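# Carry tube rack through self-closing door to desk

## Task

Move the tube rack from the counter, through the door that swings shut by itself, onto the desk. At the end the rack must stand upright, each tube must sit fully down in a hole, and the door must be closed. The rack or any tube touching the floor is a failure. One or both robots may be used. Release the rack and back away at the end. A robot that falls over or is left leaning is a failure.

## Robot and tools

Robots: r1 and r2, identical Hello Robot Stretch 4 units about 1.6 m tall. Each has an omni-wheel base (rim within 0.23 m of the base origin), a lift on a mast, a telescoping arm reaching forward, a three-joint wrist (yaw, pitch, roll) and a two-finger gripper with bendy steel fingers. Cameras per robot: rN_head_camera, rN_head_left_camera, rN_head_right_camera, rN_wrist_camera (N = 1 or 2). Loose objects may occasionally get nudged by something.

Frames: the base frame sits on the floor under the base centre, x forward, y left, z up. hand_pose is reported in it (a point between open fingertips; with all wrist joints at 0 its axes equal the base axes); the printed value may be slightly off. The odometry frame is the base frame as it was at scene start. Each robot reports in its own frames, so relative placement between robots comes only from images, lidar_m and wrist_depth_mm.

execute_actions: argument actions is a list with at most one action (empty list = just report state and images). The action is an object keyed by "r1" and/or "r2". Per robot give "base", "joints" or both, optionally "pace" and "contact_limits"; or only "end_of_arm": "enable_torque" to re-power wrist/gripper motors that shut off. Everything in one action starts at once.
- base: exactly one relative offset from the base's last reported position: translate_m (metres, forward +, -2 to 2), strafe_m (metres, left +, -2 to 2) or rotate_rad (radians, counter-clockwise/left +, -3.2 to 3.2).
- joints: absolute targets by name. lift_m 0 to 1.2 m; arm_m 0 to 0.55 m extension; wrist_yaw_rad -1.134 to 4.276 (0 forward, + left, 3.14 stowed, above 3.4 arm may block); wrist_pitch_rad -1.117 to 4.259 (0 level, 1.57 pointing down); wrist_roll_rad -1.117 to 4.259 (0 fingers level, + clockwise viewed from behind); gripper_m -0.038 to 0.141 m fingertip gap (negative = fingers pressing together). Out-of-range joint targets are clipped and noted; other bad values or unknown keys reject the whole call.
- pace: "slow", "default", "fast", "max" (base up to 0.1/0.3/0.4/0.6 m/s, 1/2/3/4 rad/s; with lift above 0.2 speed is capped lower, down to 0.3 m/s and 1 rad/s at 1.2).
- contact_limits: {"arm_m": value} from 0 (gentlest) to 0.75 (firmest), default 0.5.
- cameras: list of camera names, ["all"]/omitted for all, [] for none. An action lasts at most 15 s.
Omitted joints or robots may keep pushing toward old targets. If a result reports a stop, later calls in the same reply are skipped.

wait(seconds 0 to 10): no new commands, returns state and images. zoom_image(camera, region [x0,y0,x1,y1] pixels, max 504x504) enlarges part of a camera's latest full image. read_manual gives licence text only. finished_scene(scene) ends that scene irreversibly and reports success; the goal must hold at that moment.

Results: base_status/joint_status per motion: "done" (for base means wheels turned fully, even if slipping), "off_target", "contact_stop_at_<key>" (hit something; that part goes slack, a lift may sag, a base may roll), "limit_stop_at_<name>" (e.g. tilt above 6 degrees makes lift, arm, wheels slack and unresponsive; own_body means near self-collision, likely with wrist pitched below -0.2 and rolled below -0.4 or above 4), "time_out", "torque_fault" (wrist motor overloaded and limp until enable_torque). on_its_own covers uncommanded parts; "held at" gives the held target. lidar_m: 12 distances in 30-degree sectors counter-clockwise from straight ahead (4th left, 7th behind, 10th right); "-" means nothing or closer than 0.25 m; sees other robots and tabletops, misses glass and thin legs. wrist_depth_mm: 7x7 grid of depths 100 to 2000 mm, starting top-left. base_odometry counts wheel turns; if turned_by_wheels and turned_by_imu disagree by over 0.1 rad, expect a collision or slip. base_tilt in degrees (forward/right +, fixed bias up to 1.5). motor_effort in percent with peak in brackets; off-rest readings suggest load or pushing. Gripper reading and "done" do not prove a grasp; a firm squeeze shows in gripper_m effort.

Gripping: command a gap smaller than the object; squeezing tighter pulls it toward the wrist. If fingertips jam on a surface below, raise the lift. To unfold at scene start, send lift_m 0.4 and wrist_yaw_rad 0 together.

Avoid: robots pressing into each other (once bases touch, any further drive presses hard and can end the run); carrying over 1 kg with arm_m above 0.2 while driving or turning, especially fast (tipping); hard pushes with the gripper high or a high contact limit; a level gripper holding over about 2 kg (wrist fault); dropping the rack or tubes; slamming. When both robots share one load, their travel can differ by about 3 cm per metre, which strains the hands and can tip a robot.

Each tool is called after ">>>" as name(argument=value, ...) on one line, values as JSON.

## Session

>>> execute_actions(actions=[])

Scene clock: 0.00 s.
r1.base_odometry: x=+0.000 y=+0.000 heading=+0.000 (m, m, rad; r1's odometry frame)
r1.turned_by_wheels: +0.000 (rad since the last result)
r1.turned_by_imu: +0.000 (rad since the last result)
r1.base_tilt: forward=+0.3 right=+0.1 (deg)
r1.lidar_m: 0.73 0.84 1.38 1.55 1.81 2.32 1.22 1.19 0.94 0.93 0.99 0.75
r1.base_status: not commanded
r1.joint_positions: lift_m=+0.154 arm_m=+0.000 wrist_yaw_rad=+3.058 wrist_pitch_rad=+0.017 wrist_roll_rad=-0.008 gripper_m=+0.057
r1.joint_status: not commanded
r1.motor_effort: lift_m=+19 arm_m=+0 wrist_yaw_rad=+0 wrist_pitch_rad=-6 wrist_roll_rad=+1 gripper_m=-1 wheel_0=+0 wheel_1=-1 wheel_2=+0 (%)
r1.hand_pose: x=-0.1089 y=+0.1111 z=+0.3271 quat_wxyz=(+0.042, -0.009, -0.004, +0.999) (m; r1's base frame)
r1.wrist_depth_mm: - 146 - - - - - / - 144 - - - - - / - 131 222 - - - - / 112 143 277 - - - - / 1229 1808 1661 - - - - / 1281 1464 213 1499 214 1499 1464 / 946 854 866 145 866 904 976
r2.base_odometry: x=+0.000 y=+0.000 heading=+0.000 (m, m, rad; r2's odometry frame)
r2.turned_by_wheels: +0.000 (rad since the last result)
r2.turned_by_imu: +0.000 (rad since the last result)
r2.base_tilt: forward=+0.3 right=-0.3 (deg)
r2.lidar_m: 1.23 2.43 1.98 1.98 1.14 0.91 0.91 0.77 0.60 0.59 0.66 1.05
r2.base_status: not commanded
r2.joint_positions: lift_m=+0.219 arm_m=+0.003 wrist_yaw_rad=+3.206 wrist_pitch_rad=+0.020 wrist_roll_rad=-0.010 gripper_m=+0.057
r2.joint_status: not commanded
r2.motor_effort: lift_m=+18 arm_m=+0 wrist_yaw_rad=-2 wrist_pitch_rad=-5 wrist_roll_rad=+1 gripper_m=-3 wheel_0=+0 wheel_1=+0 wheel_2=+0 (%)
r2.hand_pose: x=-0.1198 y=+0.0688 z=+0.3911 quat_wxyz=(-0.032, -0.010, -0.005, +0.999) (m; r2's base frame)
r2.wrist_depth_mm: - 136 270 1008 976 946 904 / - 114 136 1025 991 946 904 / - 117 142 1008 976 946 904 / 137 137 225 1025 976 946 931 / 222 1138 1464 1025 991 960 931 / 842 1078 195 1042 196 991 946 / 831 931 1008 107 976 917 960
pictures: r1_head_camera, r1_head_left_camera, r1_head_right_camera, r1_wrist_camera, r2_head_camera, r2_head_left_camera, r2_head_right_camera, r2_wrist_camera
Images, in order (width x height): r1_head_camera 420x560, r1_head_left_camera 420x672, r1_head_right_camera 420x672, r1_wrist_camera 616x392, r2_head_camera 420x560, r2_head_left_camera 420x672, r2_head_right_camera 420x672, r2_wrist_camera 616x392.

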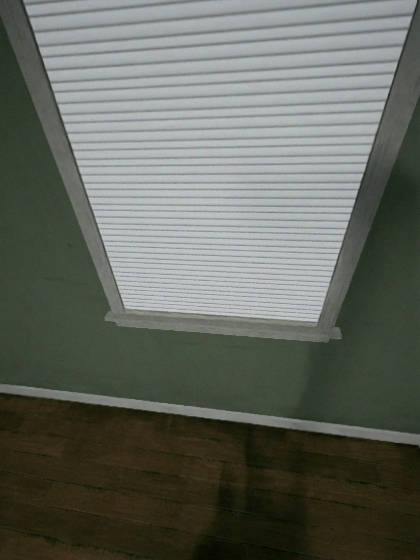

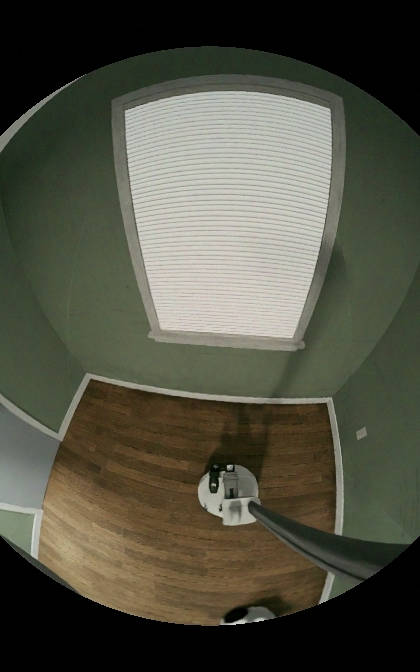

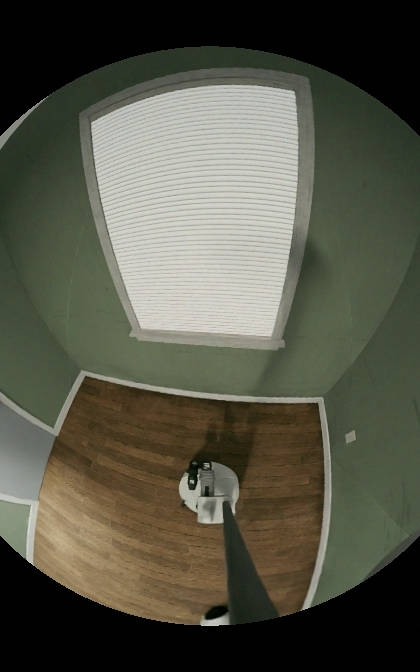

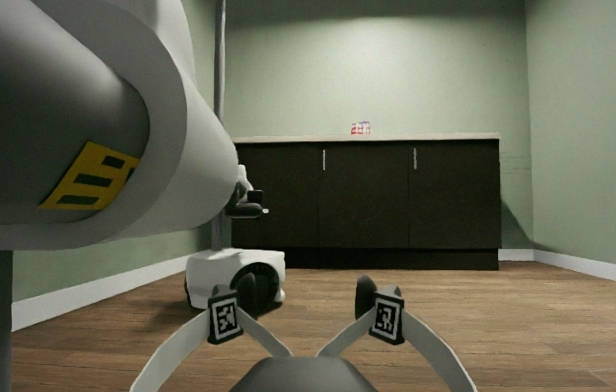

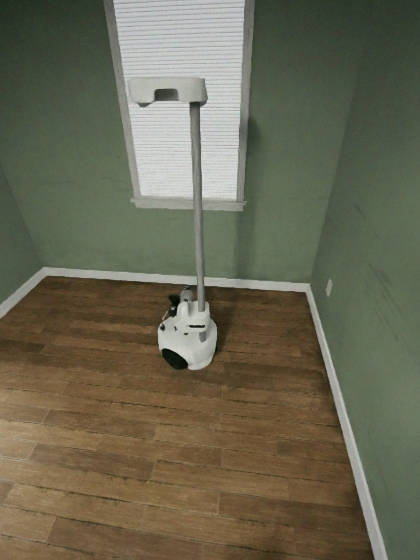

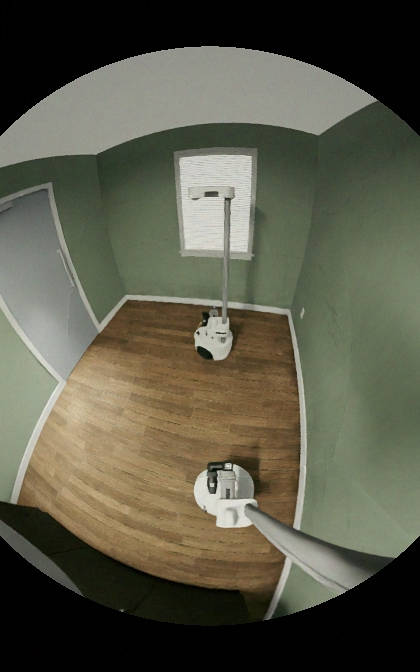

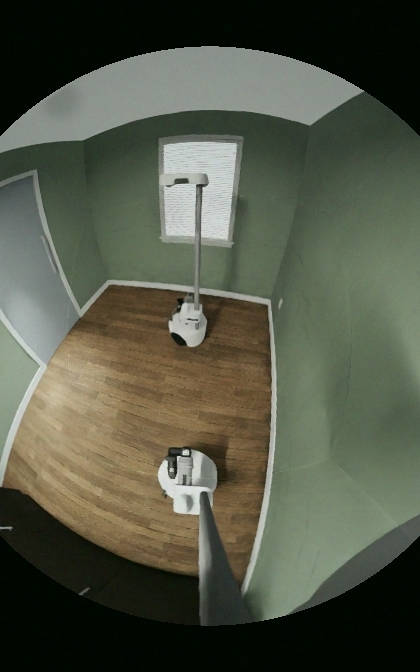

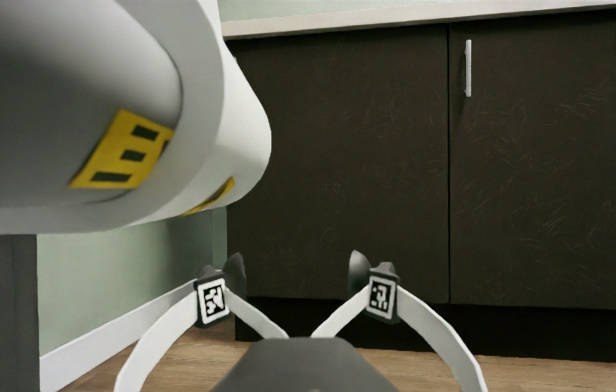

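>>> execute_actions(actions=[{"r1":{"base":{"rotate_rad":1.5},"pace":"fast"},"r2":{"base":{"rotate_rad":2.9},"pace":"fast"}}], cameras=["r1_head_camera","r1_head_left_camera","r2_head_camera","r2_head_left_camera"])

Scene clock: 4.13 s.
r1.base_odometry: x=+0.000 y=+0.000 heading=+1.500 (m, m, rad; r1's odometry frame)
r1.turned_by_wheels: +1.500 (rad since the last result)
r1.turned_by_imu: +1.504 (rad since the last result)
r1.base_tilt: forward=+0.3 right=+0.2 (deg)
r1.lidar_m: 1.59 1.75 2.35 1.22 1.23 0.95 0.93 1.01 0.77 0.74 0.79 1.22
r1.base_status: done
r1.joint_positions: lift_m=+0.154 arm_m=+0.000 wrist_yaw_rad=+3.058 wrist_pitch_rad=+0.017 wrist_roll_rad=-0.008 gripper_m=+0.057
r1.joint_status: not commanded
r1.motor_effort: lift_m=+19(19) arm_m=+0(0) wrist_yaw_rad=+0(0) wrist_pitch_rad=-6(4) wrist_roll_rad=+0(0) gripper_m=-3(2) wheel_0=-2(9) wheel_1=-1(10) wheel_2=-2(11) (%)
r1.hand_pose: x=-0.1089 y=+0.1111 z=+0.3271 quat_wxyz=(+0.042, -0.009, -0.004, +0.999) (m; r1's base frame)
r1.wrist_depth_mm: - 146 1118 1118 1098 1098 1098 / - 144 1118 1098 1098 1098 1098 / - 131 222 1098 1098 1098 1078 / 112 142 276 1098 1078 1078 1060 / 1098 1078 1098 1078 1060 1060 1060 / 1078 1098 213 1078 214 1060 1060 / 946 854 854 145 854 917 976
r2.base_odometry: x=+0.000 y=+0.000 heading=+2.901 (m, m, rad; r2's odometry frame)
r2.turned_by_wheels: +2.901 (rad since the last result)
r2.turned_by_imu: +2.934 (rad since the last result)
r2.base_tilt: forward=+0.3 right=-0.4 (deg)
r2.lidar_m: 0.88 0.92 0.65 0.57 0.60 0.83 1.27 1.21 2.11 1.95 1.37 0.94
r2.base_status: done
r2.joint_positions: lift_m=+0.219 arm_m=+0.003 wrist_yaw_rad=+3.206 wrist_pitch_rad=+0.020 wrist_roll_rad=-0.010 gripper_m=+0.057
r2.joint_status: not commanded
r2.motor_effort: lift_m=+18(18) arm_m=+0(0) wrist_yaw_rad=-1(0) wrist_pitch_rad=-5(6) wrist_roll_rad=+0(1) gripper_m=-2(4) wheel_0=+2(10) wheel_1=+2(9) wheel_2=+2(9) (%)
r2.hand_pose: x=-0.1198 y=+0.0688 z=+0.3911 quat_wxyz=(-0.032, -0.010, -0.005, +0.999) (m; r2's base frame)
r2.wrist_depth_mm: - 136 271 - 1808 1042 741 / - 114 136 - 1863 1025 750 / - 117 142 - 1808 1042 750 / 137 137 226 - 1808 1042 750 / 222 1464 - - 1661 1042 750 / 1229 1308 195 1430 196 1042 750 / 878 931 1025 106 960 866 741
pictures: r1_head_camera, r1_head_left_camera, r2_head_camera, r2_head_left_camera
Images, in order (width x height): r1_head_camera 420x560, r1_head_left_camera 420x672, r2_head_camera 420x560, r2_head_left_camera 420x672.

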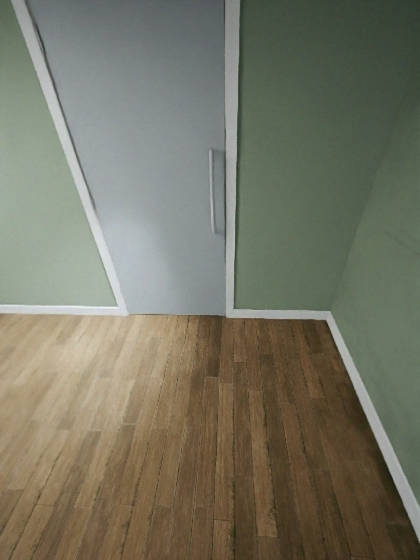

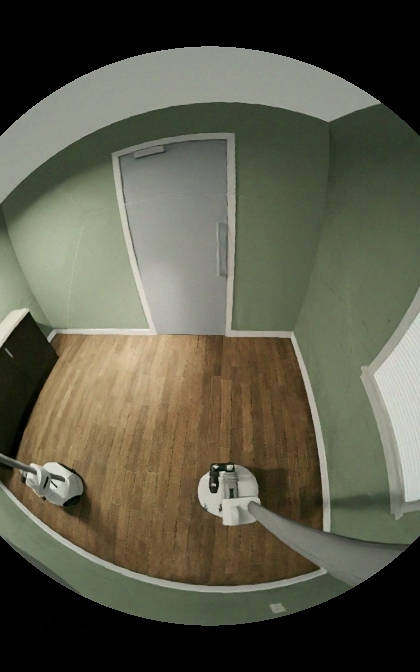

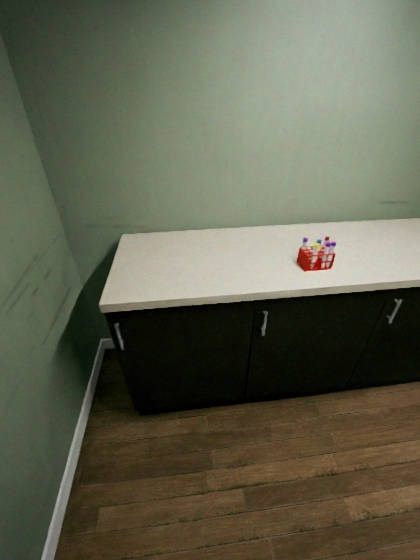

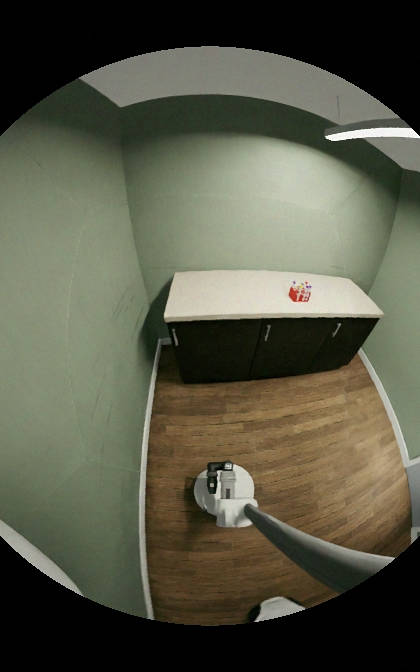

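>>> zoom_image(camera="r2_head_camera", region=[260, 210, 380, 300])

>>> zoom_image(camera="r1_head_camera", region=[0, 0, 300, 340])

Region (260, 210, 380, 300) of r2_head_camera's 420x560 image, scaled by 4.200, with more detail than that image has; it fills the top 378 rows of this view, and the rest is white.

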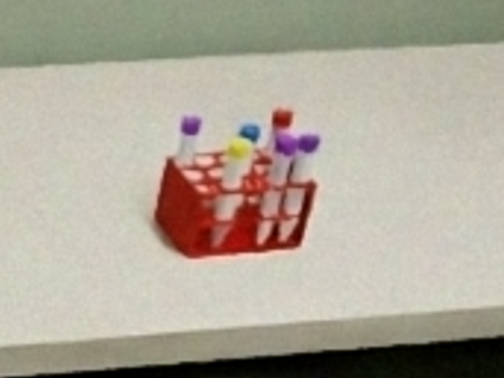

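Region (0, 0, 300, 340) of r1_head_camera's 420x560 image, scaled by 1.482, with more detail than that image has; it fills the left 445 columns of this view, and the rest is white.

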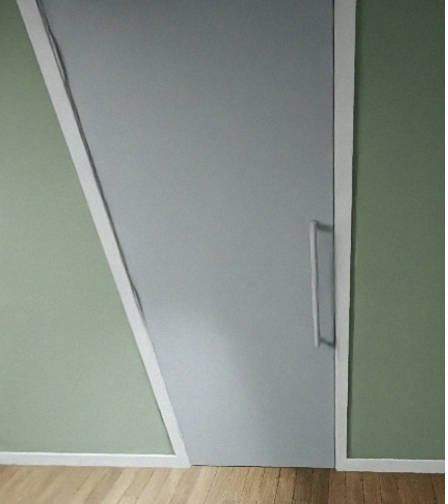

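>>> execute_actions(actions=[{"r1":{"base":{"rotate_rad":-0.03},"joints":{"lift_m":0.78,"wrist_yaw_rad":0,"gripper_m":0.12,"wrist_pitch_rad":0,"wrist_roll_rad":0},"pace":"fast"},"r2":{"base":{"rotate_rad":0.1},"joints":{"lift_m":0.85,"wrist_yaw_rad":0,"gripper_m":0.141,"wrist_pitch_rad":0,"wrist_roll_rad":0},"pace":"fast"}}], cameras=[])

>>> execute_actions(actions=[{"r1":{"base":{"strafe_m":0.13},"pace":"fast"},"r2":{"base":{"strafe_m":-0.5},"pace":"fast"}}], cameras=[])

>>> execute_actions(actions=[{"r1":{"base":{"translate_m":0.6},"pace":"fast"},"r2":{"base":{"translate_m":0.3},"pace":"fast"}}], cameras=["r1_head_camera","r1_wrist_camera","r2_head_camera","r2_wrist_camera"])

Scene clock: 32.70 s.
r1.base_odometry: x=+0.000 y=+0.000 heading=+1.470 (m, m, rad; r1's odometry frame)
r1.turned_by_wheels: -0.030 (rad since the last result)
r1.turned_by_imu: -0.030 (rad since the last result)
r1.base_tilt: forward=+0.3 right=+0.1 (deg)
r1.lidar_m: 1.57 1.72 2.37 1.21 1.25 0.95 0.93 1.01 0.77 0.74 0.78 1.20
r1.base_status: done
r1.joint_positions: lift_m=+0.780 arm_m=+0.000 wrist_yaw_rad=+0.000 wrist_pitch_rad=+0.003 wrist_roll_rad=+0.000 gripper_m=+0.120
r1.joint_status: all done
r1.motor_effort: lift_m=+21(25) arm_m=+0(0) wrist_yaw_rad=-1(4) wrist_pitch_rad=-8(8) wrist_roll_rad=+1(0) gripper_m=-1(5) wheel_0=+1(6) wheel_1=+0(6) wheel_2=-1(6) (%)
r1.hand_pose: x=+0.4598 y=-0.0873 z=+0.9572 quat_wxyz=(+1.000, +0.000, +0.001, +0.000) (m; r1's base frame)
r1.wrist_depth_mm: 1618 1576 1537 1499 1464 1430 1160 / 1576 1576 1537 1464 1464 1430 1138 / 1576 1537 1499 1464 1464 1397 1138 / 1537 1537 1499 1464 1464 1397 1160 / 1537 1499 1464 1464 1430 1397 1160 / 1537 1499 1430 1430 218 1366 1160 / 1537 1464 1430 145 1430 1336 1182
r2.base_odometry: x=+0.000 y=+0.000 heading=+3.001 (m, m, rad; r2's odometry frame)
r2.turned_by_wheels: +0.100 (rad since the last result)
r2.turned_by_imu: +0.102 (rad since the last result)
r2.base_tilt: forward=+0.3 right=-0.2 (deg)
r2.lidar_m: 0.87 0.84 0.63 0.59 0.64 0.91 1.22 1.26 2.02 1.97 1.24 0.91
r2.base_status: done
r2.joint_positions: lift_m=+0.850 arm_m=+0.003 wrist_yaw_rad=+0.000 wrist_pitch_rad=+0.002 wrist_roll_rad=-0.001 gripper_m=+0.141
r2.joint_status: all done
r2.motor_effort: lift_m=+20(22) arm_m=+0(1) wrist_yaw_rad=-2(6) wrist_pitch_rad=-4(9) wrist_roll_rad=+2(2) gripper_m=-1(2) wheel_0=+0(5) wheel_1=+0(7) wheel_2=+0(10) (%)
r2.hand_pose: x=+0.4622 y=-0.0874 z=+1.0274 quat_wxyz=(+1.000, +0.000, +0.001, +0.000) (m; r2's base frame)
r2.wrist_depth_mm: 1078 1281 1281 1281 1281 1308 1308 / 1078 1255 1281 1281 1281 1336 1308 / 1078 1281 1281 1308 1281 1281 1308 / 1060 1281 1281 1281 1281 1308 1336 / 1042 1281 1138 1098 1078 854 866 / 1042 200 676 676 691 683 715 / 1042 691 691 107 707 707 715
pictures: none
No camera images: the call's "cameras" was empty. Leave "cameras" out to get every camera's image.

Scene clock: 35.27 s.
r1.base_odometry: x=-0.129 y=+0.013 heading=+1.470 (m, m, rad; r1's odometry frame)
r1.turned_by_wheels: +0.000 (rad since the last result)
r1.turned_by_imu: +0.000 (rad since the last result)
r1.base_tilt: forward=+0.3 right=+0.1 (deg)
r1.lidar_m: 1.58 1.73 1.10 1.08 1.29 0.95 0.91 0.99 0.92 0.87 0.92 1.41
r1.base_status: done
r1.joint_positions: lift_m=+0.780 arm_m=+0.000 wrist_yaw_rad=+0.000 wrist_pitch_rad=+0.003 wrist_roll_rad=+0.000 gripper_m=+0.120
r1.joint_status: not commanded
r1.motor_effort: lift_m=+21(21) arm_m=+0(0) wrist_yaw_rad=-1(1) wrist_pitch_rad=-7(6) wrist_roll_rad=+2(1) gripper_m=+2(0) wheel_0=+0(12) wheel_1=-1(10) wheel_2=+0(1) (%)
r1.hand_pose: x=+0.4598 y=-0.0874 z=+0.9572 quat_wxyz=(+1.000, +0.000, +0.001, +0.000) (m; r1's base frame)
r1.wrist_depth_mm: 1576 1576 1576 1499 1499 1464 1336 / 1618 1537 1499 1499 1464 1464 1366 / 1576 1537 1537 1499 1430 1430 1336 / 1576 1537 1499 1464 1464 1430 1336 / 1576 1537 1499 1464 1464 1397 1366 / 1537 1499 1464 1430 218 1397 1336 / 1537 1464 1464 145 1430 1366 1336
r2.base_odometry: x=+0.070 y=+0.495 heading=+3.001 (m, m, rad; r2's odometry frame)
r2.turned_by_wheels: +0.000 (rad since the last result)
r2.turned_by_imu: +0.002 (rad since the last result)
r2.base_tilt: forward=+0.4 right=-0.3 (deg)
r2.lidar_m: 0.86 0.93 1.13 1.08 1.16 1.18 1.10 2.04 1.52 1.47 1.24 0.92
r2.base_status: done
r2.joint_positions: lift_m=+0.850 arm_m=+0.003 wrist_yaw_rad=+0.000 wrist_pitch_rad=+0.002 wrist_roll_rad=-0.001 gripper_m=+0.141
r2.joint_status: not commanded
r2.motor_effort: lift_m=+19(20) arm_m=-1(0) wrist_yaw_rad=-1(2) wrist_pitch_rad=-6(5) wrist_roll_rad=+3(2) gripper_m=-1(2) wheel_0=+0(11) wheel_1=+0(11) wheel_2=+0(5) (%)
r2.hand_pose: x=+0.4622 y=-0.0874 z=+1.0274 quat_wxyz=(+1.000, +0.000, +0.001, +0.000) (m; r2's base frame)
r2.wrist_depth_mm: 1281 1255 1255 1281 1281 1281 1308 / 1255 1255 1281 1255 1281 1281 1308 / 1255 1255 1281 1281 1255 1308 1308 / 1255 1255 1255 1281 1308 1308 1308 / 1229 1182 1138 788 1060 1025 1008 / 668 200 661 661 691 668 699 / 668 676 683 107 691 691 691
pictures: none
No camera images: the call's "cameras" was empty. Leave "cameras" out to get every camera's image.

Scene clock: 38.17 s.
r1.base_odometry: x=-0.069 y=+0.610 heading=+1.470 (m, m, rad; r1's odometry frame)
r1.turned_by_wheels: +0.000 (rad since the last result)
r1.turned_by_imu: +0.001 (rad since the last result)
r1.base_tilt: forward=+0.2 right=+0.1 (deg)
r1.lidar_m: 0.97 1.11 1.58 1.38 1.39 1.57 1.52 1.25 0.93 0.91 1.00 1.05
r1.base_status: done
r1.joint_positions: lift_m=+0.780 arm_m=+0.000 wrist_yaw_rad=+0.000 wrist_pitch_rad=+0.003 wrist_roll_rad=+0.000 gripper_m=+0.120
r1.joint_status: not commanded
r1.motor_effort: lift_m=+21(21) arm_m=+0(0) wrist_yaw_rad=-1(0) wrist_pitch_rad=-7(6) wrist_roll_rad=+1(1) gripper_m=+0(0) wheel_0=+0(11) wheel_1=+1(8) wheel_2=+2(15) (%)
r1.hand_pose: x=+0.4598 y=-0.0874 z=+0.9572 quat_wxyz=(+1.000, +0.000, +0.001, +0.000) (m; r1's base frame)
r1.wrist_depth_mm: 931 904 904 866 854 831 820 / 931 904 878 866 842 820 820 / 917 891 866 854 842 820 798 / 904 878 866 842 831 820 809 / 891 878 854 842 820 809 798 / 878 866 842 842 218 798 788 / 878 854 842 145 809 798 798
r2.base_odometry: x=-0.227 y=+0.537 heading=+3.001 (m, m, rad; r2's odometry frame)
r2.turned_by_wheels: +0.000 (rad since the last result)
r2.turned_by_imu: +0.000 (rad since the last result)
r2.base_tilt: forward=+0.3 right=-0.2 (deg)
r2.lidar_m: 0.56 0.62 0.86 1.08 1.15 1.66 1.38 1.41 1.53 1.47 0.81 0.61
r2.base_status: done
r2.joint_positions: lift_m=+0.850 arm_m=+0.003 wrist_yaw_rad=+0.000 wrist_pitch_rad=+0.002 wrist_roll_rad=-0.001 gripper_m=+0.141
r2.joint_status: not commanded
r2.motor_effort: lift_m=+19(19) arm_m=+0(0) wrist_yaw_rad=-1(1) wrist_pitch_rad=-8(6) wrist_roll_rad=+2(3) gripper_m=+3(1) wheel_0=-1(6) wheel_1=+2(6) wheel_2=+0(12) (%)
r2.hand_pose: x=+0.4622 y=-0.0874 z=+1.0274 quat_wxyz=(+1.000, +0.000, +0.001, +0.000) (m; r2's base frame)
r2.wrist_depth_mm: 976 976 976 976 991 991 991 / 960 976 976 991 1008 991 1008 / 976 976 991 991 1008 1008 1008 / 976 976 991 976 991 991 1008 / 976 976 991 512 991 1008 1008 / 603 200 488 492 473 469 544 / 399 392 404 107 382 375 375
pictures: r1_head_camera, r1_wrist_camera, r2_head_camera, r2_wrist_camera
Images, in order (width x height): r1_head_camera 420x560, r1_wrist_camera 616x392, r2_head_camera 420x560, r2_wrist_camera 616x392.

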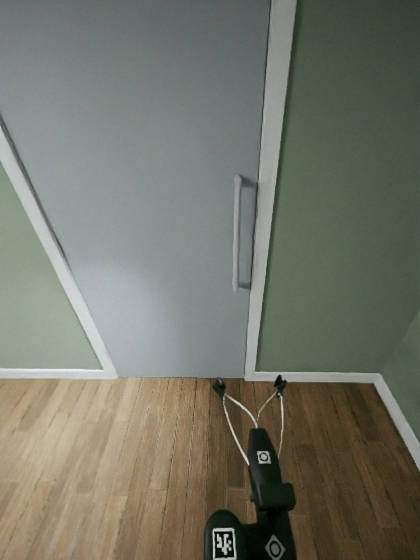

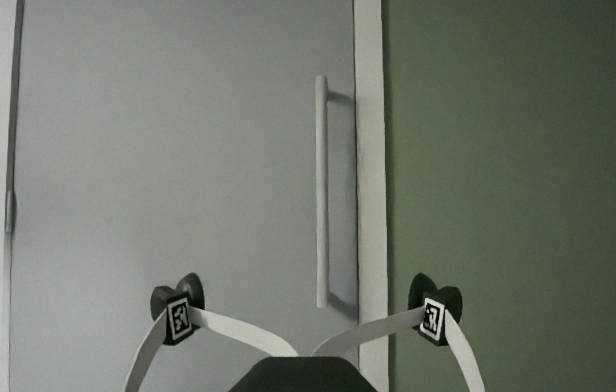

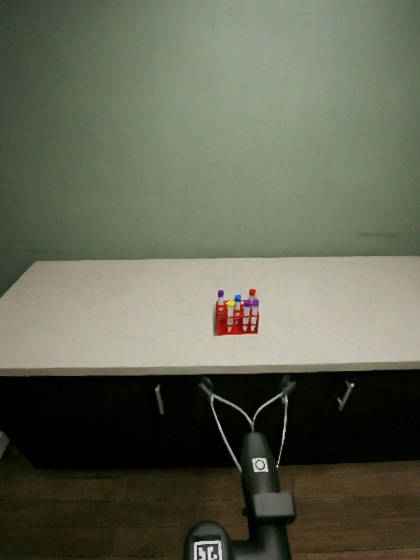

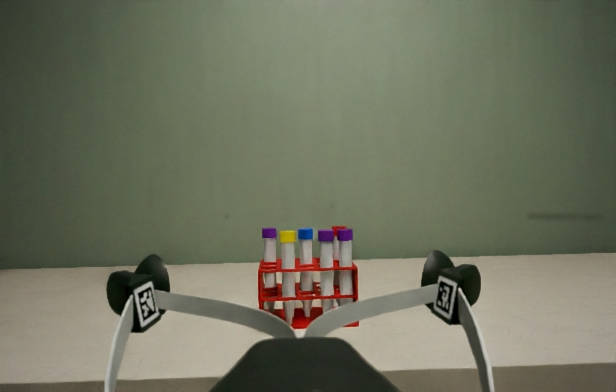

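>>> execute_actions(actions=[{"r1":{"base":{"rotate_rad":-0.07},"joints":{"arm_m":0.3}},"r2":{"base":{"strafe_m":-0.01},"joints":{"lift_m":0.82,"wrist_pitch_rad":0.15,"arm_m":0.2}}}], cameras=["r1_head_camera","r1_wrist_camera","r2_head_camera","r2_wrist_camera"])

Scene clock: 50.17 s.
r1.base_odometry: x=-0.069 y=+0.610 heading=+1.400 (m, m, rad; r1's odometry frame)
r1.turned_by_wheels: -0.070 (rad since the last result)
r1.turned_by_imu: -0.070 (rad since the last result)
r1.base_tilt: forward=+0.3 right=+0.1 (deg)
r1.lidar_m: 0.99 1.07 1.46 1.39 1.40 1.58 1.51 1.38 0.97 0.91 0.99 1.10
r1.base_status: done
r1.joint_positions: lift_m=+0.780 arm_m=+0.299 wrist_yaw_rad=+0.000 wrist_pitch_rad=+0.002 wrist_roll_rad=+0.000 gripper_m=+0.120
r1.joint_status: all done
r1.motor_effort: lift_m=+22(21) arm_m=+7(6) wrist_yaw_rad=+0(0) wrist_pitch_rad=-6(6) wrist_roll_rad=+1(2) gripper_m=+3(0) wheel_0=+1(1) wheel_1=+1(5) wheel_2=+3(6) (%)
r1.hand_pose: x=+0.7583 y=-0.0874 z=+0.9573 quat_wxyz=(+1.000, +0.000, +0.001, +0.000) (m; r1's base frame)
r1.wrist_depth_mm: 564 564 559 564 564 559 559 / 559 559 559 554 559 554 554 / 554 554 554 549 549 549 549 / 554 549 549 544 544 544 539 / 544 544 544 544 539 539 539 / 539 539 539 539 218 535 535 / 539 539 535 145 530 530 530
r2.base_odometry: x=-0.225 y=+0.547 heading=+3.001 (m, m, rad; r2's odometry frame)
r2.turned_by_wheels: +0.000 (rad since the last result)
r2.turned_by_imu: +0.000 (rad since the last result)
r2.base_tilt: forward=+0.5 right=-0.4 (deg)
r2.lidar_m: 0.57 0.63 0.85 1.10 1.18 1.67 1.39 1.40 1.52 1.46 0.80 0.61
r2.base_status: done
r2.joint_positions: lift_m=+0.820 arm_m=+0.199 wrist_yaw_rad=+0.000 wrist_pitch_rad=+0.152 wrist_roll_rad=-0.001 gripper_m=+0.141
r2.joint_status: all done
r2.motor_effort: lift_m=+16(14) arm_m=+7(7) wrist_yaw_rad=-2(0) wrist_pitch_rad=-6(6) wrist_roll_rad=+2(3) gripper_m=+0(0) wheel_0=+1(5) wheel_1=-2(5) wheel_2=+0(2) (%)
r2.hand_pose: x=+0.6550 y=-0.0874 z=+0.9547 quat_wxyz=(+0.997, +0.000, +0.076, +0.000) (m; r2's base frame)
r2.wrist_depth_mm: 732 732 750 741 750 759 768 / 759 759 759 759 768 778 778 / 768 768 778 768 788 788 798 / 778 778 715 294 683 798 768 / 452 445 370 303 359 427 421 / 303 200 265 294 259 258 289 / 228 226 230 107 222 220 220
pictures: r1_head_camera, r1_wrist_camera, r2_head_camera, r2_wrist_camera
Images, in order (width x height): r1_head_camera 420x560, r1_wrist_camera 616x392, r2_head_camera 420x560, r2_wrist_camera 616x392.

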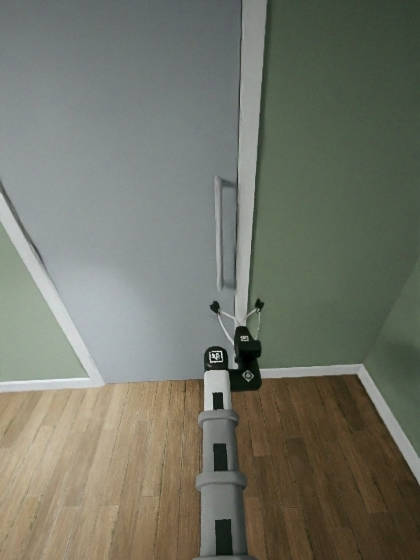

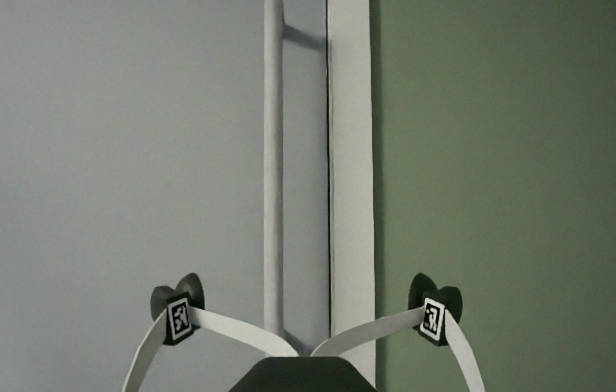

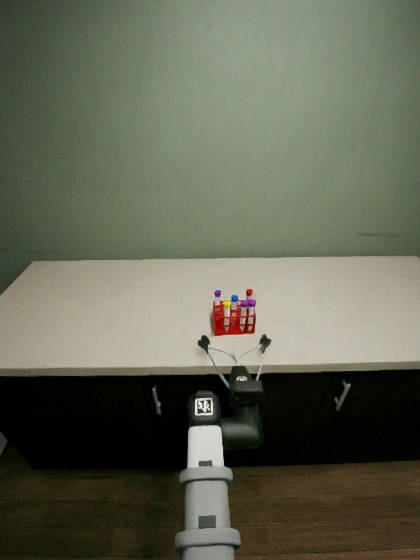

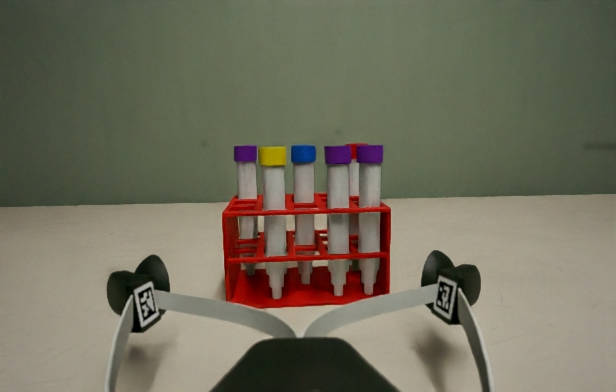

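>>> execute_actions(actions=[{"r1":{"base":{"strafe_m":0.045},"joints":{"arm_m":0.45}},"r2":{"base":{"strafe_m":-0.01},"joints":{"lift_m":0.815,"arm_m":0.235}}}], cameras=["r1_wrist_camera","r2_wrist_camera"])

Scene clock: 56.07 s.
r1.base_odometry: x=-0.113 y=+0.618 heading=+1.400 (m, m, rad; r1's odometry frame)
r1.turned_by_wheels: +0.000 (rad since the last result)
r1.turned_by_imu: +0.000 (rad since the last result)
r1.base_tilt: forward=+0.4 right=+0.2 (deg)
r1.lidar_m: 0.94 1.07 1.45 1.34 1.36 1.62 1.52 1.45 1.00 0.95 1.03 1.09
r1.base_status: done
r1.joint_positions: lift_m=+0.780 arm_m=+0.449 wrist_yaw_rad=+0.000 wrist_pitch_rad=+0.002 wrist_roll_rad=+0.000 gripper_m=+0.120
r1.joint_status: all done
r1.motor_effort: lift_m=+21(21) arm_m=+6(7) wrist_yaw_rad=-1(0) wrist_pitch_rad=-7(4) wrist_roll_rad=+1(0) gripper_m=-1(1) wheel_0=-2(9) wheel_1=+0(9) wheel_2=+0(3) (%)
r1.hand_pose: x=+0.9082 y=-0.0874 z=+0.9573 quat_wxyz=(+1.000, +0.000, +0.001, +0.000) (m; r1's base frame)
r1.wrist_depth_mm: 410 407 404 402 389 402 402 / 402 402 402 402 387 399 397 / 402 399 397 397 384 397 397 / 397 397 397 394 382 392 392 / 392 394 392 392 377 389 387 / 389 387 389 387 218 384 387 / 387 387 387 145 370 382 384
r2.base_odometry: x=-0.224 y=+0.557 heading=+3.001 (m, m, rad; r2's odometry frame)
r2.turned_by_wheels: +0.000 (rad since the last result)
r2.turned_by_imu: +0.000 (rad since the last result)
r2.base_tilt: forward=+0.3 right=-0.3 (deg)
r2.lidar_m: 0.58 0.60 0.88 1.09 1.15 1.70 1.33 1.38 1.49 1.44 0.83 0.61
r2.base_status: done
r2.joint_positions: lift_m=+0.815 arm_m=+0.234 wrist_yaw_rad=+0.000 wrist_pitch_rad=+0.152 wrist_roll_rad=-0.001 gripper_m=+0.141
r2.joint_status: all done
r2.motor_effort: lift_m=+16(13) arm_m=+6(6) wrist_yaw_rad=-1(1) wrist_pitch_rad=-5(3) wrist_roll_rad=+2(3) gripper_m=+0(1) wheel_0=+1(11) wheel_1=-2(8) wheel_2=+0(5) (%)
r2.hand_pose: x=+0.6900 y=-0.0874 z=+0.9497 quat_wxyz=(+0.997, +0.000, +0.076, +0.000) (m; r2's base frame)
r2.wrist_depth_mm: 707 707 715 715 723 723 732 / 715 723 723 732 741 741 741 / 732 741 732 741 750 750 759 / 741 750 304 279 654 768 741 / 433 427 315 286 268 404 404 / 290 200 253 273 250 248 277 / 220 217 221 107 213 211 211
pictures: r1_wrist_camera, r2_wrist_camera
Images, in order (width x height): r1_wrist_camera 616x392, r2_wrist_camera 616x392.

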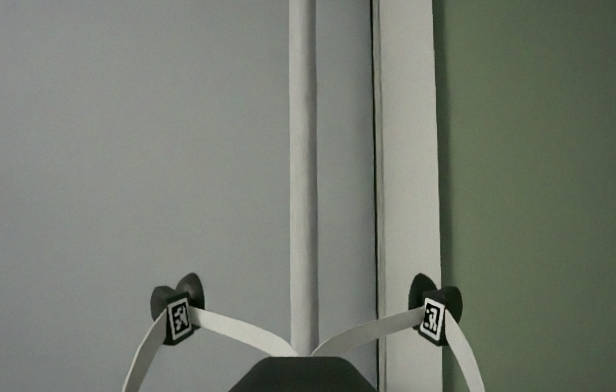

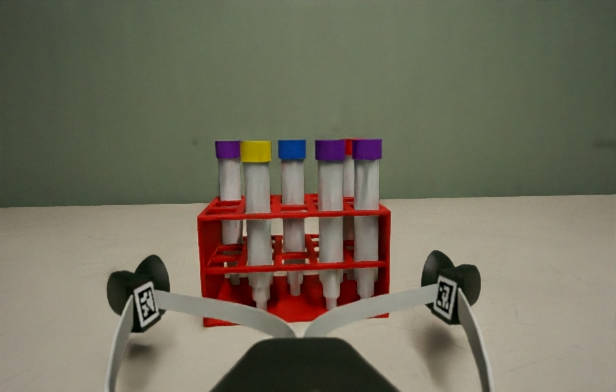

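>>> execute_actions(actions=[{"r1":{"joints":{"arm_m":0.54,"gripper_m":0.08},"contact_limits":{"arm_m":0.2}},"r2":{"joints":{"arm_m":0.287},"pace":"slow"}}], cameras=["r1_wrist_camera","r1_head_camera","r2_wrist_camera","r2_head_camera"])

Scene clock: 59.90 s.
r1.base_odometry: x=-0.113 y=+0.618 heading=+1.400 (m, m, rad; r1's odometry frame)
r1.turned_by_wheels: +0.000 (rad since the last result)
r1.turned_by_imu: +0.000 (rad since the last result)
r1.base_tilt: forward=+0.4 right=+0.1 (deg)
r1.lidar_m: 0.99 1.08 1.50 1.35 1.33 1.60 1.51 1.45 1.01 0.95 1.02 1.10
r1.base_status: not commanded
r1.joint_positions: lift_m=+0.780 arm_m=+0.539 wrist_yaw_rad=+0.000 wrist_pitch_rad=+0.002 wrist_roll_rad=+0.000 gripper_m=+0.080
r1.joint_status: all done
r1.motor_effort: lift_m=+21(21) arm_m=+7(6) wrist_yaw_rad=+0(0) wrist_pitch_rad=-5(4) wrist_roll_rad=+2(1) gripper_m=-2(2) wheel_0=-2(2) wheel_1=+1(1) wheel_2=+0(0) (%)
r1.contact_limits: arm_m 0.2
r1.hand_pose: x=+0.9982 y=-0.0874 z=+0.9573 quat_wxyz=(+1.000, +0.000, +0.001, +0.000) (m; r1's base frame)
r1.wrist_depth_mm: 312 312 312 310 310 307 309 / 310 309 309 307 307 304 306 / 307 306 307 306 306 303 303 / 306 304 303 303 301 300 300 / 303 301 301 300 298 297 298 / 300 298 207 298 216 296 296 / 297 296 297 145 289 293 293
r2.base_odometry: x=-0.224 y=+0.557 heading=+3.001 (m, m, rad; r2's odometry frame)
r2.turned_by_wheels: +0.000 (rad since the last result)
r2.turned_by_imu: +0.000 (rad since the last result)
r2.base_tilt: forward=+0.4 right=-0.3 (deg)
r2.lidar_m: 0.59 0.61 0.87 1.09 1.16 1.68 1.35 1.37 1.48 1.45 0.81 0.58
r2.base_status: not commanded
r2.joint_positions: lift_m=+0.815 arm_m=+0.286 wrist_yaw_rad=+0.000 wrist_pitch_rad=+0.152 wrist_roll_rad=-0.001 gripper_m=+0.141
r2.joint_status: all done
r2.motor_effort: lift_m=+16(16) arm_m=+6(6) wrist_yaw_rad=-2(1) wrist_pitch_rad=-6(5) wrist_roll_rad=+2(2) gripper_m=-1(1) wheel_0=+1(1) wheel_1=-2(2) wheel_2=+0(0) (%)
r2.hand_pose: x=+0.7419 y=-0.0874 z=+0.9497 quat_wxyz=(+0.997, +0.000, +0.076, +0.000) (m; r2's base frame)
r2.wrist_depth_mm: 654 654 668 661 668 676 683 / 668 676 683 683 683 691 699 / 683 691 691 691 699 707 715 / 699 707 252 232 260 715 723 / 433 424 207 237 216 407 402 / 290 200 209 211 214 248 277 / 219 216 211 107 213 211 211
pictures: r1_head_camera, r1_wrist_camera, r2_head_camera, r2_wrist_camera
Images, in order (width x height): r1_head_camera 420x560, r1_wrist_camera 616x392, r2_head_camera 420x560, r2_wrist_camera 616x392.

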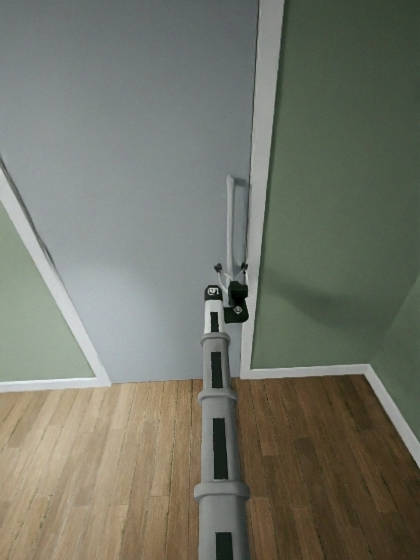

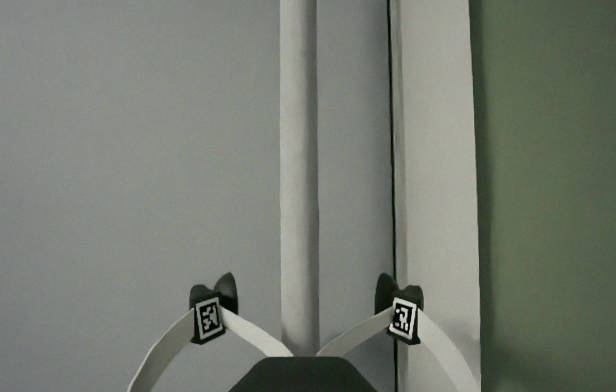

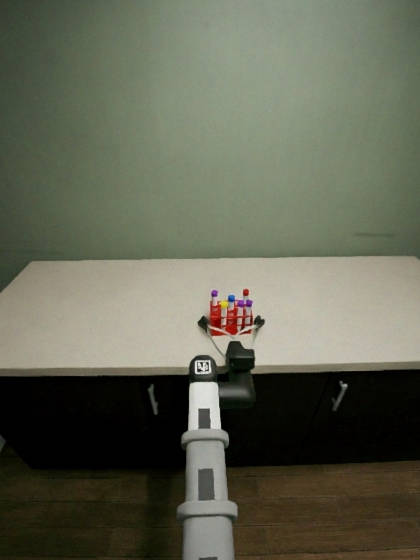

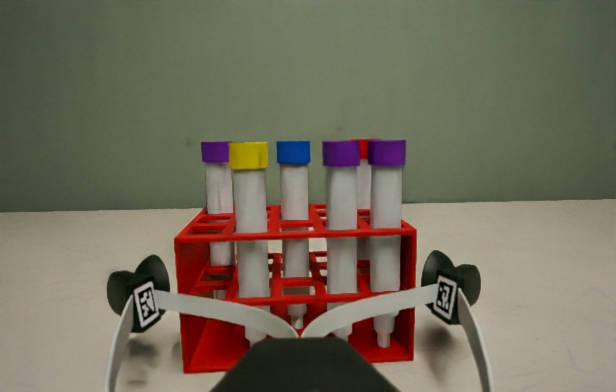

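>>> execute_actions(actions=[{"r1":{"joints":{"arm_m":0.55,"gripper_m":-0.03}},"r2":{"joints":{"gripper_m":0.085}}}], cameras=["r1_wrist_camera","r2_wrist_camera"])

Scene clock: 64.03 s.
r1.base_odometry: x=-0.113 y=+0.618 heading=+1.401 (m, m, rad; r1's odometry frame)
r1.turned_by_wheels: +0.000 (rad since the last result)
r1.turned_by_imu: +0.000 (rad since the last result)
r1.base_tilt: forward=+0.3 right=+0.1 (deg)
r1.lidar_m: 0.96 1.08 1.47 1.34 1.34 1.62 1.53 1.43 1.00 0.93 1.03 1.09
r1.base_status: not commanded
r1.joint_positions: lift_m=+0.780 arm_m=+0.550 wrist_yaw_rad=+0.006 wrist_pitch_rad=+0.002 wrist_roll_rad=+0.000 gripper_m=-0.029
r1.joint_status: all done
r1.on_its_own: wrist_yaw_rad is at rest, and its effort (-19) is outside its rest range (-13 to +13)
r1.motor_effort: lift_m=+21(21) arm_m=+2(6) wrist_yaw_rad=-19(19) wrist_pitch_rad=-7(5) wrist_roll_rad=+0(1) gripper_m=-25(24) wheel_0=-1(2) wheel_1=+0(1) wheel_2=+3(3) (%)
r1.hand_pose: x=+1.0096 y=-0.0856 z=+0.9573 quat_wxyz=(+1.000, +0.000, +0.001, +0.003) (m; r1's base frame)
r1.wrist_depth_mm: 301 301 300 297 298 294 293 / 298 298 298 296 294 281 291 / 297 297 294 291 291 278 290 / 294 293 293 291 290 276 287 / 293 290 290 287 287 273 283 / 290 289 206 212 270 272 282 / 287 285 285 211 282 268 281
r2.base_odometry: x=-0.224 y=+0.557 heading=+3.001 (m, m, rad; r2's odometry frame)
r2.turned_by_wheels: +0.000 (rad since the last result)
r2.turned_by_imu: +0.000 (rad since the last result)
r2.base_tilt: forward=+0.3 right=-0.3 (deg)
r2.lidar_m: 0.58 0.60 0.86 1.08 1.15 1.67 1.35 1.37 1.49 1.47 0.82 0.60
r2.base_status: not commanded
r2.joint_positions: lift_m=+0.815 arm_m=+0.286 wrist_yaw_rad=+0.000 wrist_pitch_rad=+0.153 wrist_roll_rad=-0.001 gripper_m=+0.085
r2.joint_status: all done
r2.motor_effort: lift_m=+16(16) arm_m=+7(7) wrist_yaw_rad=-2(1) wrist_pitch_rad=-8(7) wrist_roll_rad=+2(2) gripper_m=-23(19) wheel_0=+1(1) wheel_1=-2(2) wheel_2=+0(0) (%)
r2.hand_pose: x=+0.7419 y=-0.0874 z=+0.9494 quat_wxyz=(+0.997, +0.000, +0.076, +0.000) (m; r2's base frame)
r2.wrist_depth_mm: 654 661 668 668 668 668 683 / 668 676 676 683 691 683 699 / 676 683 691 691 691 707 715 / 699 699 234 220 247 715 715 / 427 424 204 211 200 402 399 / 289 186 198 219 199 244 274 / 216 215 198 107 205 206 209
pictures: r1_wrist_camera, r2_wrist_camera
Images, in order (width x height): r1_wrist_camera 616x392, r2_wrist_camera 616x392.

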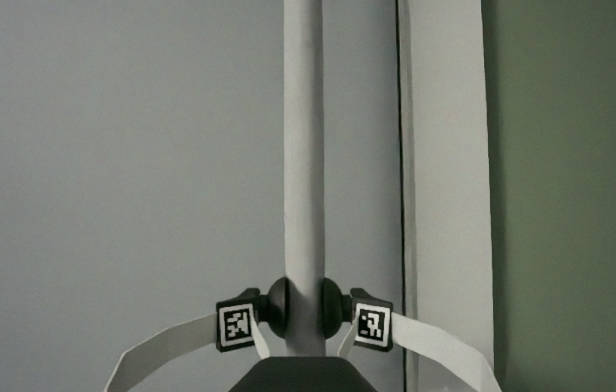

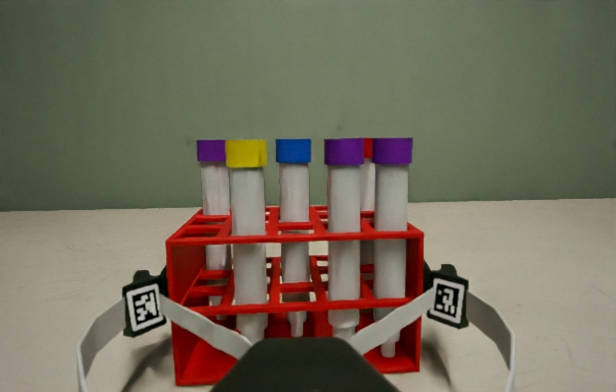

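>>> execute_actions(actions=[{"r1":{"base":{"strafe_m":0.015},"joints":{"arm_m":0.47},"pace":"slow"},"r2":{"joints":{"lift_m":0.87},"pace":"slow"}}], cameras=["r1_wrist_camera","r2_wrist_camera"])

Scene clock: 77.60 s.
r1.base_odometry: x=-0.128 y=+0.620 heading=+1.400 (m, m, rad; r1's odometry frame)
r1.turned_by_wheels: +0.000 (rad since the last result)
r1.turned_by_imu: +0.000 (rad since the last result)
r1.base_tilt: forward=+0.3 right=+0.2 (deg)
r1.lidar_m: 0.98 1.08 1.47 1.31 1.33 1.60 1.52 1.48 1.02 0.97 1.04 1.10
r1.base_status: done
r1.joint_positions: lift_m=+0.780 arm_m=+0.471 wrist_yaw_rad=+0.000 wrist_pitch_rad=+0.002 wrist_roll_rad=+0.000 gripper_m=-0.030
r1.joint_status: all done
r1.motor_effort: lift_m=+21(21) arm_m=-7(13) wrist_yaw_rad=+0(19) wrist_pitch_rad=-6(5) wrist_roll_rad=+0(1) gripper_m=-14(25) wheel_0=-4(9) wheel_1=+1(6) wheel_2=+1(4) (%)
r1.hand_pose: x=+0.9306 y=-0.0874 z=+0.9573 quat_wxyz=(+1.000, +0.000, +0.001, +0.000) (m; r1's base frame)
r1.wrist_depth_mm: 384 382 379 382 379 379 377 / 382 379 377 377 377 375 375 / 377 375 377 375 373 373 373 / 373 373 373 370 368 368 368 / 368 370 370 366 366 364 364 / 368 366 366 204 349 362 362 / 364 364 362 154 347 359 359
r2.base_odometry: x=-0.224 y=+0.557 heading=+3.001 (m, m, rad; r2's odometry frame)
r2.turned_by_wheels: +0.000 (rad since the last result)
r2.turned_by_imu: +0.001 (rad since the last result)
r2.base_tilt: forward=+0.4 right=-0.4 (deg)
r2.lidar_m: 0.59 0.61 0.89 1.11 1.17 1.68 1.33 1.31 1.52 1.43 0.80 0.60
r2.base_status: not commanded
r2.joint_positions: lift_m=+0.870 arm_m=+0.286 wrist_yaw_rad=+0.000 wrist_pitch_rad=+0.153 wrist_roll_rad=-0.001 gripper_m=+0.085
r2.joint_status: all done
r2.motor_effort: lift_m=+20(22) arm_m=+6(6) wrist_yaw_rad=-2(2) wrist_pitch_rad=-8(10) wrist_roll_rad=+2(2) gripper_m=-22(20) wheel_0=+1(1) wheel_1=-2(3) wheel_2=+0(0) (%)
r2.hand_pose: x=+0.7419 y=-0.0874 z=+1.0039 quat_wxyz=(+0.997, +0.000, +0.077, +0.000) (m; r2's base frame)
r2.wrist_depth_mm: 654 654 661 668 676 676 676 / 668 668 676 683 683 691 699 / 683 683 683 691 699 707 707 / 691 699 234 220 248 723 723 / 609 603 204 211 200 580 569 / 413 186 198 219 201 349 392 / 309 307 199 107 274 293 298
pictures: r1_wrist_camera, r2_wrist_camera
Images, in order (width x height): r1_wrist_camera 616x392, r2_wrist_camera 616x392.

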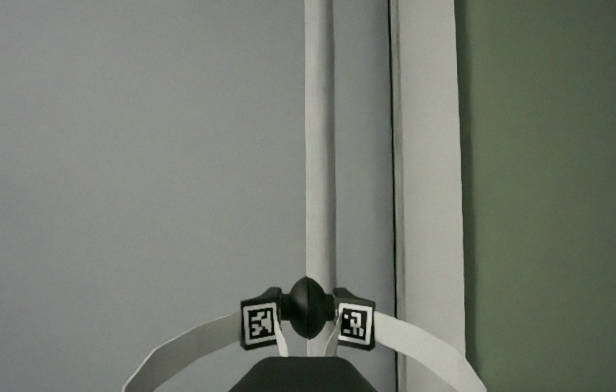

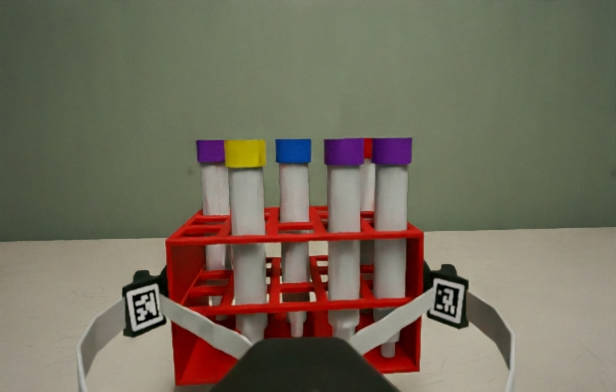

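>>> execute_actions(actions=[{"r1":{"base":{"strafe_m":-0.01},"joints":{"gripper_m":0.07}},"r2":{"base":{"strafe_m":0.6},"joints":{"arm_m":0.0}}}], cameras=[])

>>> execute_actions(actions=[{"r1":{"base":{"translate_m":0.05},"joints":{"arm_m":0.535},"contact_limits":{"arm_m":0.15},"pace":"slow"},"r2":{"base":{"translate_m":-0.8}}}], cameras=["r1_wrist_camera","r2_wrist_camera","r1_head_left_camera"])

Scene clock: 86.77 s.
r1.base_odometry: x=-0.118 y=+0.619 heading=+1.401 (m, m, rad; r1's odometry frame)
r1.turned_by_wheels: +0.000 (rad since the last result)
r1.turned_by_imu: +0.000 (rad since the last result)
r1.base_tilt: forward=+0.3 right=+0.1 (deg)
r1.lidar_m: 0.97 1.08 1.47 2.08 1.56 1.60 1.52 1.45 1.01 0.96 1.02 1.09
r1.base_status: done
r1.joint_positions: lift_m=+0.780 arm_m=+0.471 wrist_yaw_rad=+0.000 wrist_pitch_rad=+0.002 wrist_roll_rad=+0.000 gripper_m=+0.070
r1.joint_status: all done
r1.motor_effort: lift_m=+21(21) arm_m=-6(7) wrist_yaw_rad=-1(1) wrist_pitch_rad=-7(8) wrist_roll_rad=+1(2) gripper_m=-2(15) wheel_0=+3(6) wheel_1=+0(8) wheel_2=+0(2) (%)
r1.hand_pose: x=+0.9306 y=-0.0874 z=+0.9573 quat_wxyz=(+1.000, +0.000, +0.001, +0.000) (m; r1's base frame)
r1.wrist_depth_mm: 382 382 382 382 366 377 377 / 382 379 379 375 364 375 375 / 377 377 377 373 362 373 373 / 373 373 370 370 357 368 368 / 370 370 370 368 355 364 366 / 366 368 215 366 204 362 364 / 364 364 364 145 349 357 359
r2.base_odometry: x=-0.308 y=-0.037 heading=+3.001 (m, m, rad; r2's odometry frame)
r2.turned_by_wheels: +0.000 (rad since the last result)
r2.turned_by_imu: -0.001 (rad since the last result)
r2.base_tilt: forward=+0.3 right=-0.3 (deg)
r2.lidar_m: 0.41 0.62 0.51 0.50 0.53 0.77 2.49 1.58 2.13 2.05 0.84 0.42
r2.base_status: done
r2.joint_positions: lift_m=+0.870 arm_m=+0.004 wrist_yaw_rad=+0.000 wrist_pitch_rad=+0.154 wrist_roll_rad=-0.001 gripper_m=+0.085
r2.joint_status: all done
joint sent to its limit — the command would take r2.arm_m past its lower limit, so that joint was sent only as far as its limit.
r2.motor_effort: lift_m=+20(20) arm_m=-6(6) wrist_yaw_rad=-1(0) wrist_pitch_rad=-8(10) wrist_roll_rad=+2(2) gripper_m=-21(20) wheel_0=+1(9) wheel_1=+0(11) wheel_2=+0(3) (%)
r2.hand_pose: x=+0.4598 y=-0.0874 z=+1.0039 quat_wxyz=(+0.997, +0.000, +0.077, +0.000) (m; r2's base frame)
r2.wrist_depth_mm: 931 946 946 946 946 946 960 / 931 946 960 976 960 960 976 / 931 960 960 976 976 991 1008 / 931 991 235 220 248 1008 1008 / 917 609 203 210 200 580 580 / 415 186 198 219 200 404 410 / 421 424 199 107 404 436 442
pictures: none
No camera images: the call's "cameras" was empty. Leave "cameras" out to get every camera's image.

Scene clock: 90.93 s.
r1.base_odometry: x=-0.110 y=+0.668 heading=+1.401 (m, m, rad; r1's odometry frame)
r1.turned_by_wheels: +0.000 (rad since the last result)
r1.turned_by_imu: +0.000 (rad since the last result)
r1.base_tilt: forward=+0.3 right=+0.0 (deg)
r1.lidar_m: 0.92 1.04 1.42 2.06 1.32 1.02 1.58 1.48 1.02 0.96 1.03 1.03
r1.base_status: done
r1.joint_positions: lift_m=+0.780 arm_m=+0.534 wrist_yaw_rad=+0.000 wrist_pitch_rad=+0.002 wrist_roll_rad=+0.000 gripper_m=+0.070
r1.joint_status: all done
r1.motor_effort: lift_m=+21(22) arm_m=+7(7) wrist_yaw_rad=+0(0) wrist_pitch_rad=-5(5) wrist_roll_rad=+1(1) gripper_m=-3(3) wheel_0=+4(3) wheel_1=+3(4) wheel_2=-3(9) (%)
r1.contact_limits: arm_m 0.15
r1.hand_pose: x=+0.9932 y=-0.0874 z=+0.9573 quat_wxyz=(+1.000, +0.000, +0.001, +0.000) (m; r1's base frame)
r1.wrist_depth_mm: 266 266 265 198 264 250 262 / 264 263 263 262 262 247 259 / 262 262 260 260 259 245 257 / 259 259 258 257 257 243 255 / 257 257 256 254 255 241 253 / 255 255 215 253 204 239 251 / 253 252 252 145 251 236 249
r2.base_odometry: x=+0.484 y=-0.150 heading=+3.001 (m, m, rad; r2's odometry frame)
r2.turned_by_wheels: +0.000 (rad since the last result)
r2.turned_by_imu: +0.002 (rad since the last result)
r2.base_tilt: forward=+0.3 right=-0.3 (deg)
r2.lidar_m: 0.41 0.74 0.55 0.51 0.57 0.81 1.70 1.74 1.03 2.03 1.93 0.42
r2.base_status: done
r2.joint_positions: lift_m=+0.870 arm_m=+0.004 wrist_yaw_rad=+0.000 wrist_pitch_rad=+0.154 wrist_roll_rad=-0.001 gripper_m=+0.085
r2.joint_status: not commanded
r2.motor_effort: lift_m=+20(20) arm_m=-6(6) wrist_yaw_rad=-1(1) wrist_pitch_rad=-10(10) wrist_roll_rad=+2(3) gripper_m=-24(21) wheel_0=+0(6) wheel_1=-2(7) wheel_2=+1(10) (%)
r2.hand_pose: x=+0.4598 y=-0.0874 z=+1.0039 quat_wxyz=(+0.997, +0.000, +0.077, +0.000) (m; r2's base frame)
r2.wrist_depth_mm: 976 1499 1661 1661 1661 1661 1708 / 960 1464 1708 1708 1756 1708 1756 / 960 1464 1708 1756 1756 1756 1756 / 960 1430 234 220 248 1229 1229 / 960 1336 203 211 201 1229 1255 / 946 186 198 219 202 1255 1255 / 904 1430 199 107 1281 1281 1308
pictures: r1_head_left_camera, r1_wrist_camera, r2_wrist_camera
Images, in order (width x height): r1_head_left_camera 420x672, r1_wrist_camera 616x392, r2_wrist_camera 616x392.

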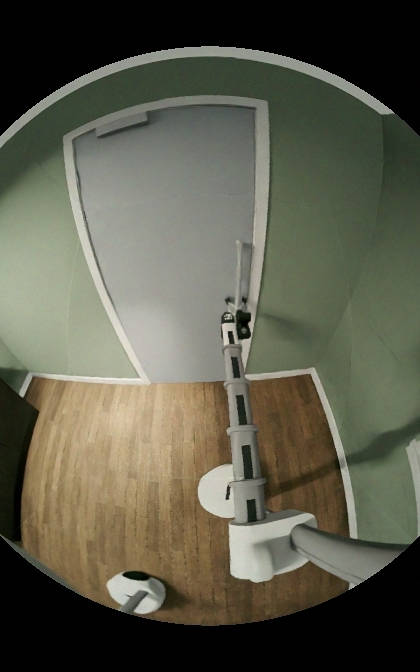

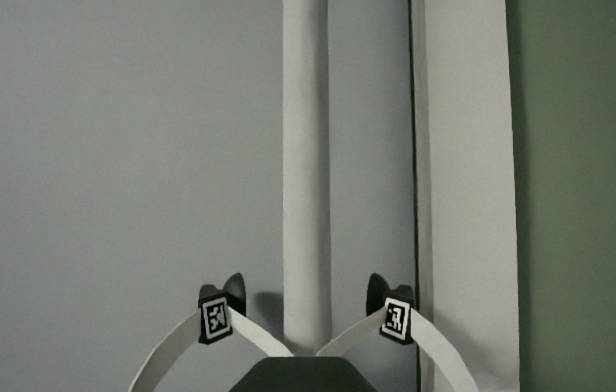

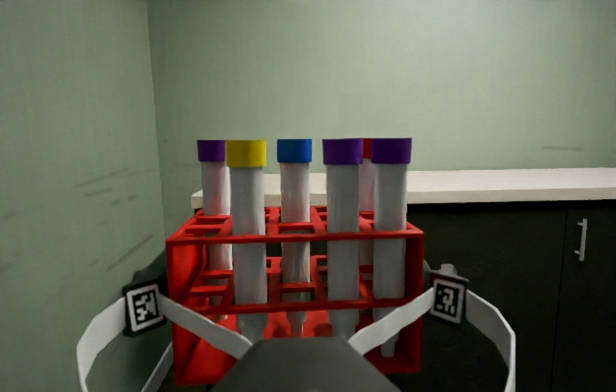

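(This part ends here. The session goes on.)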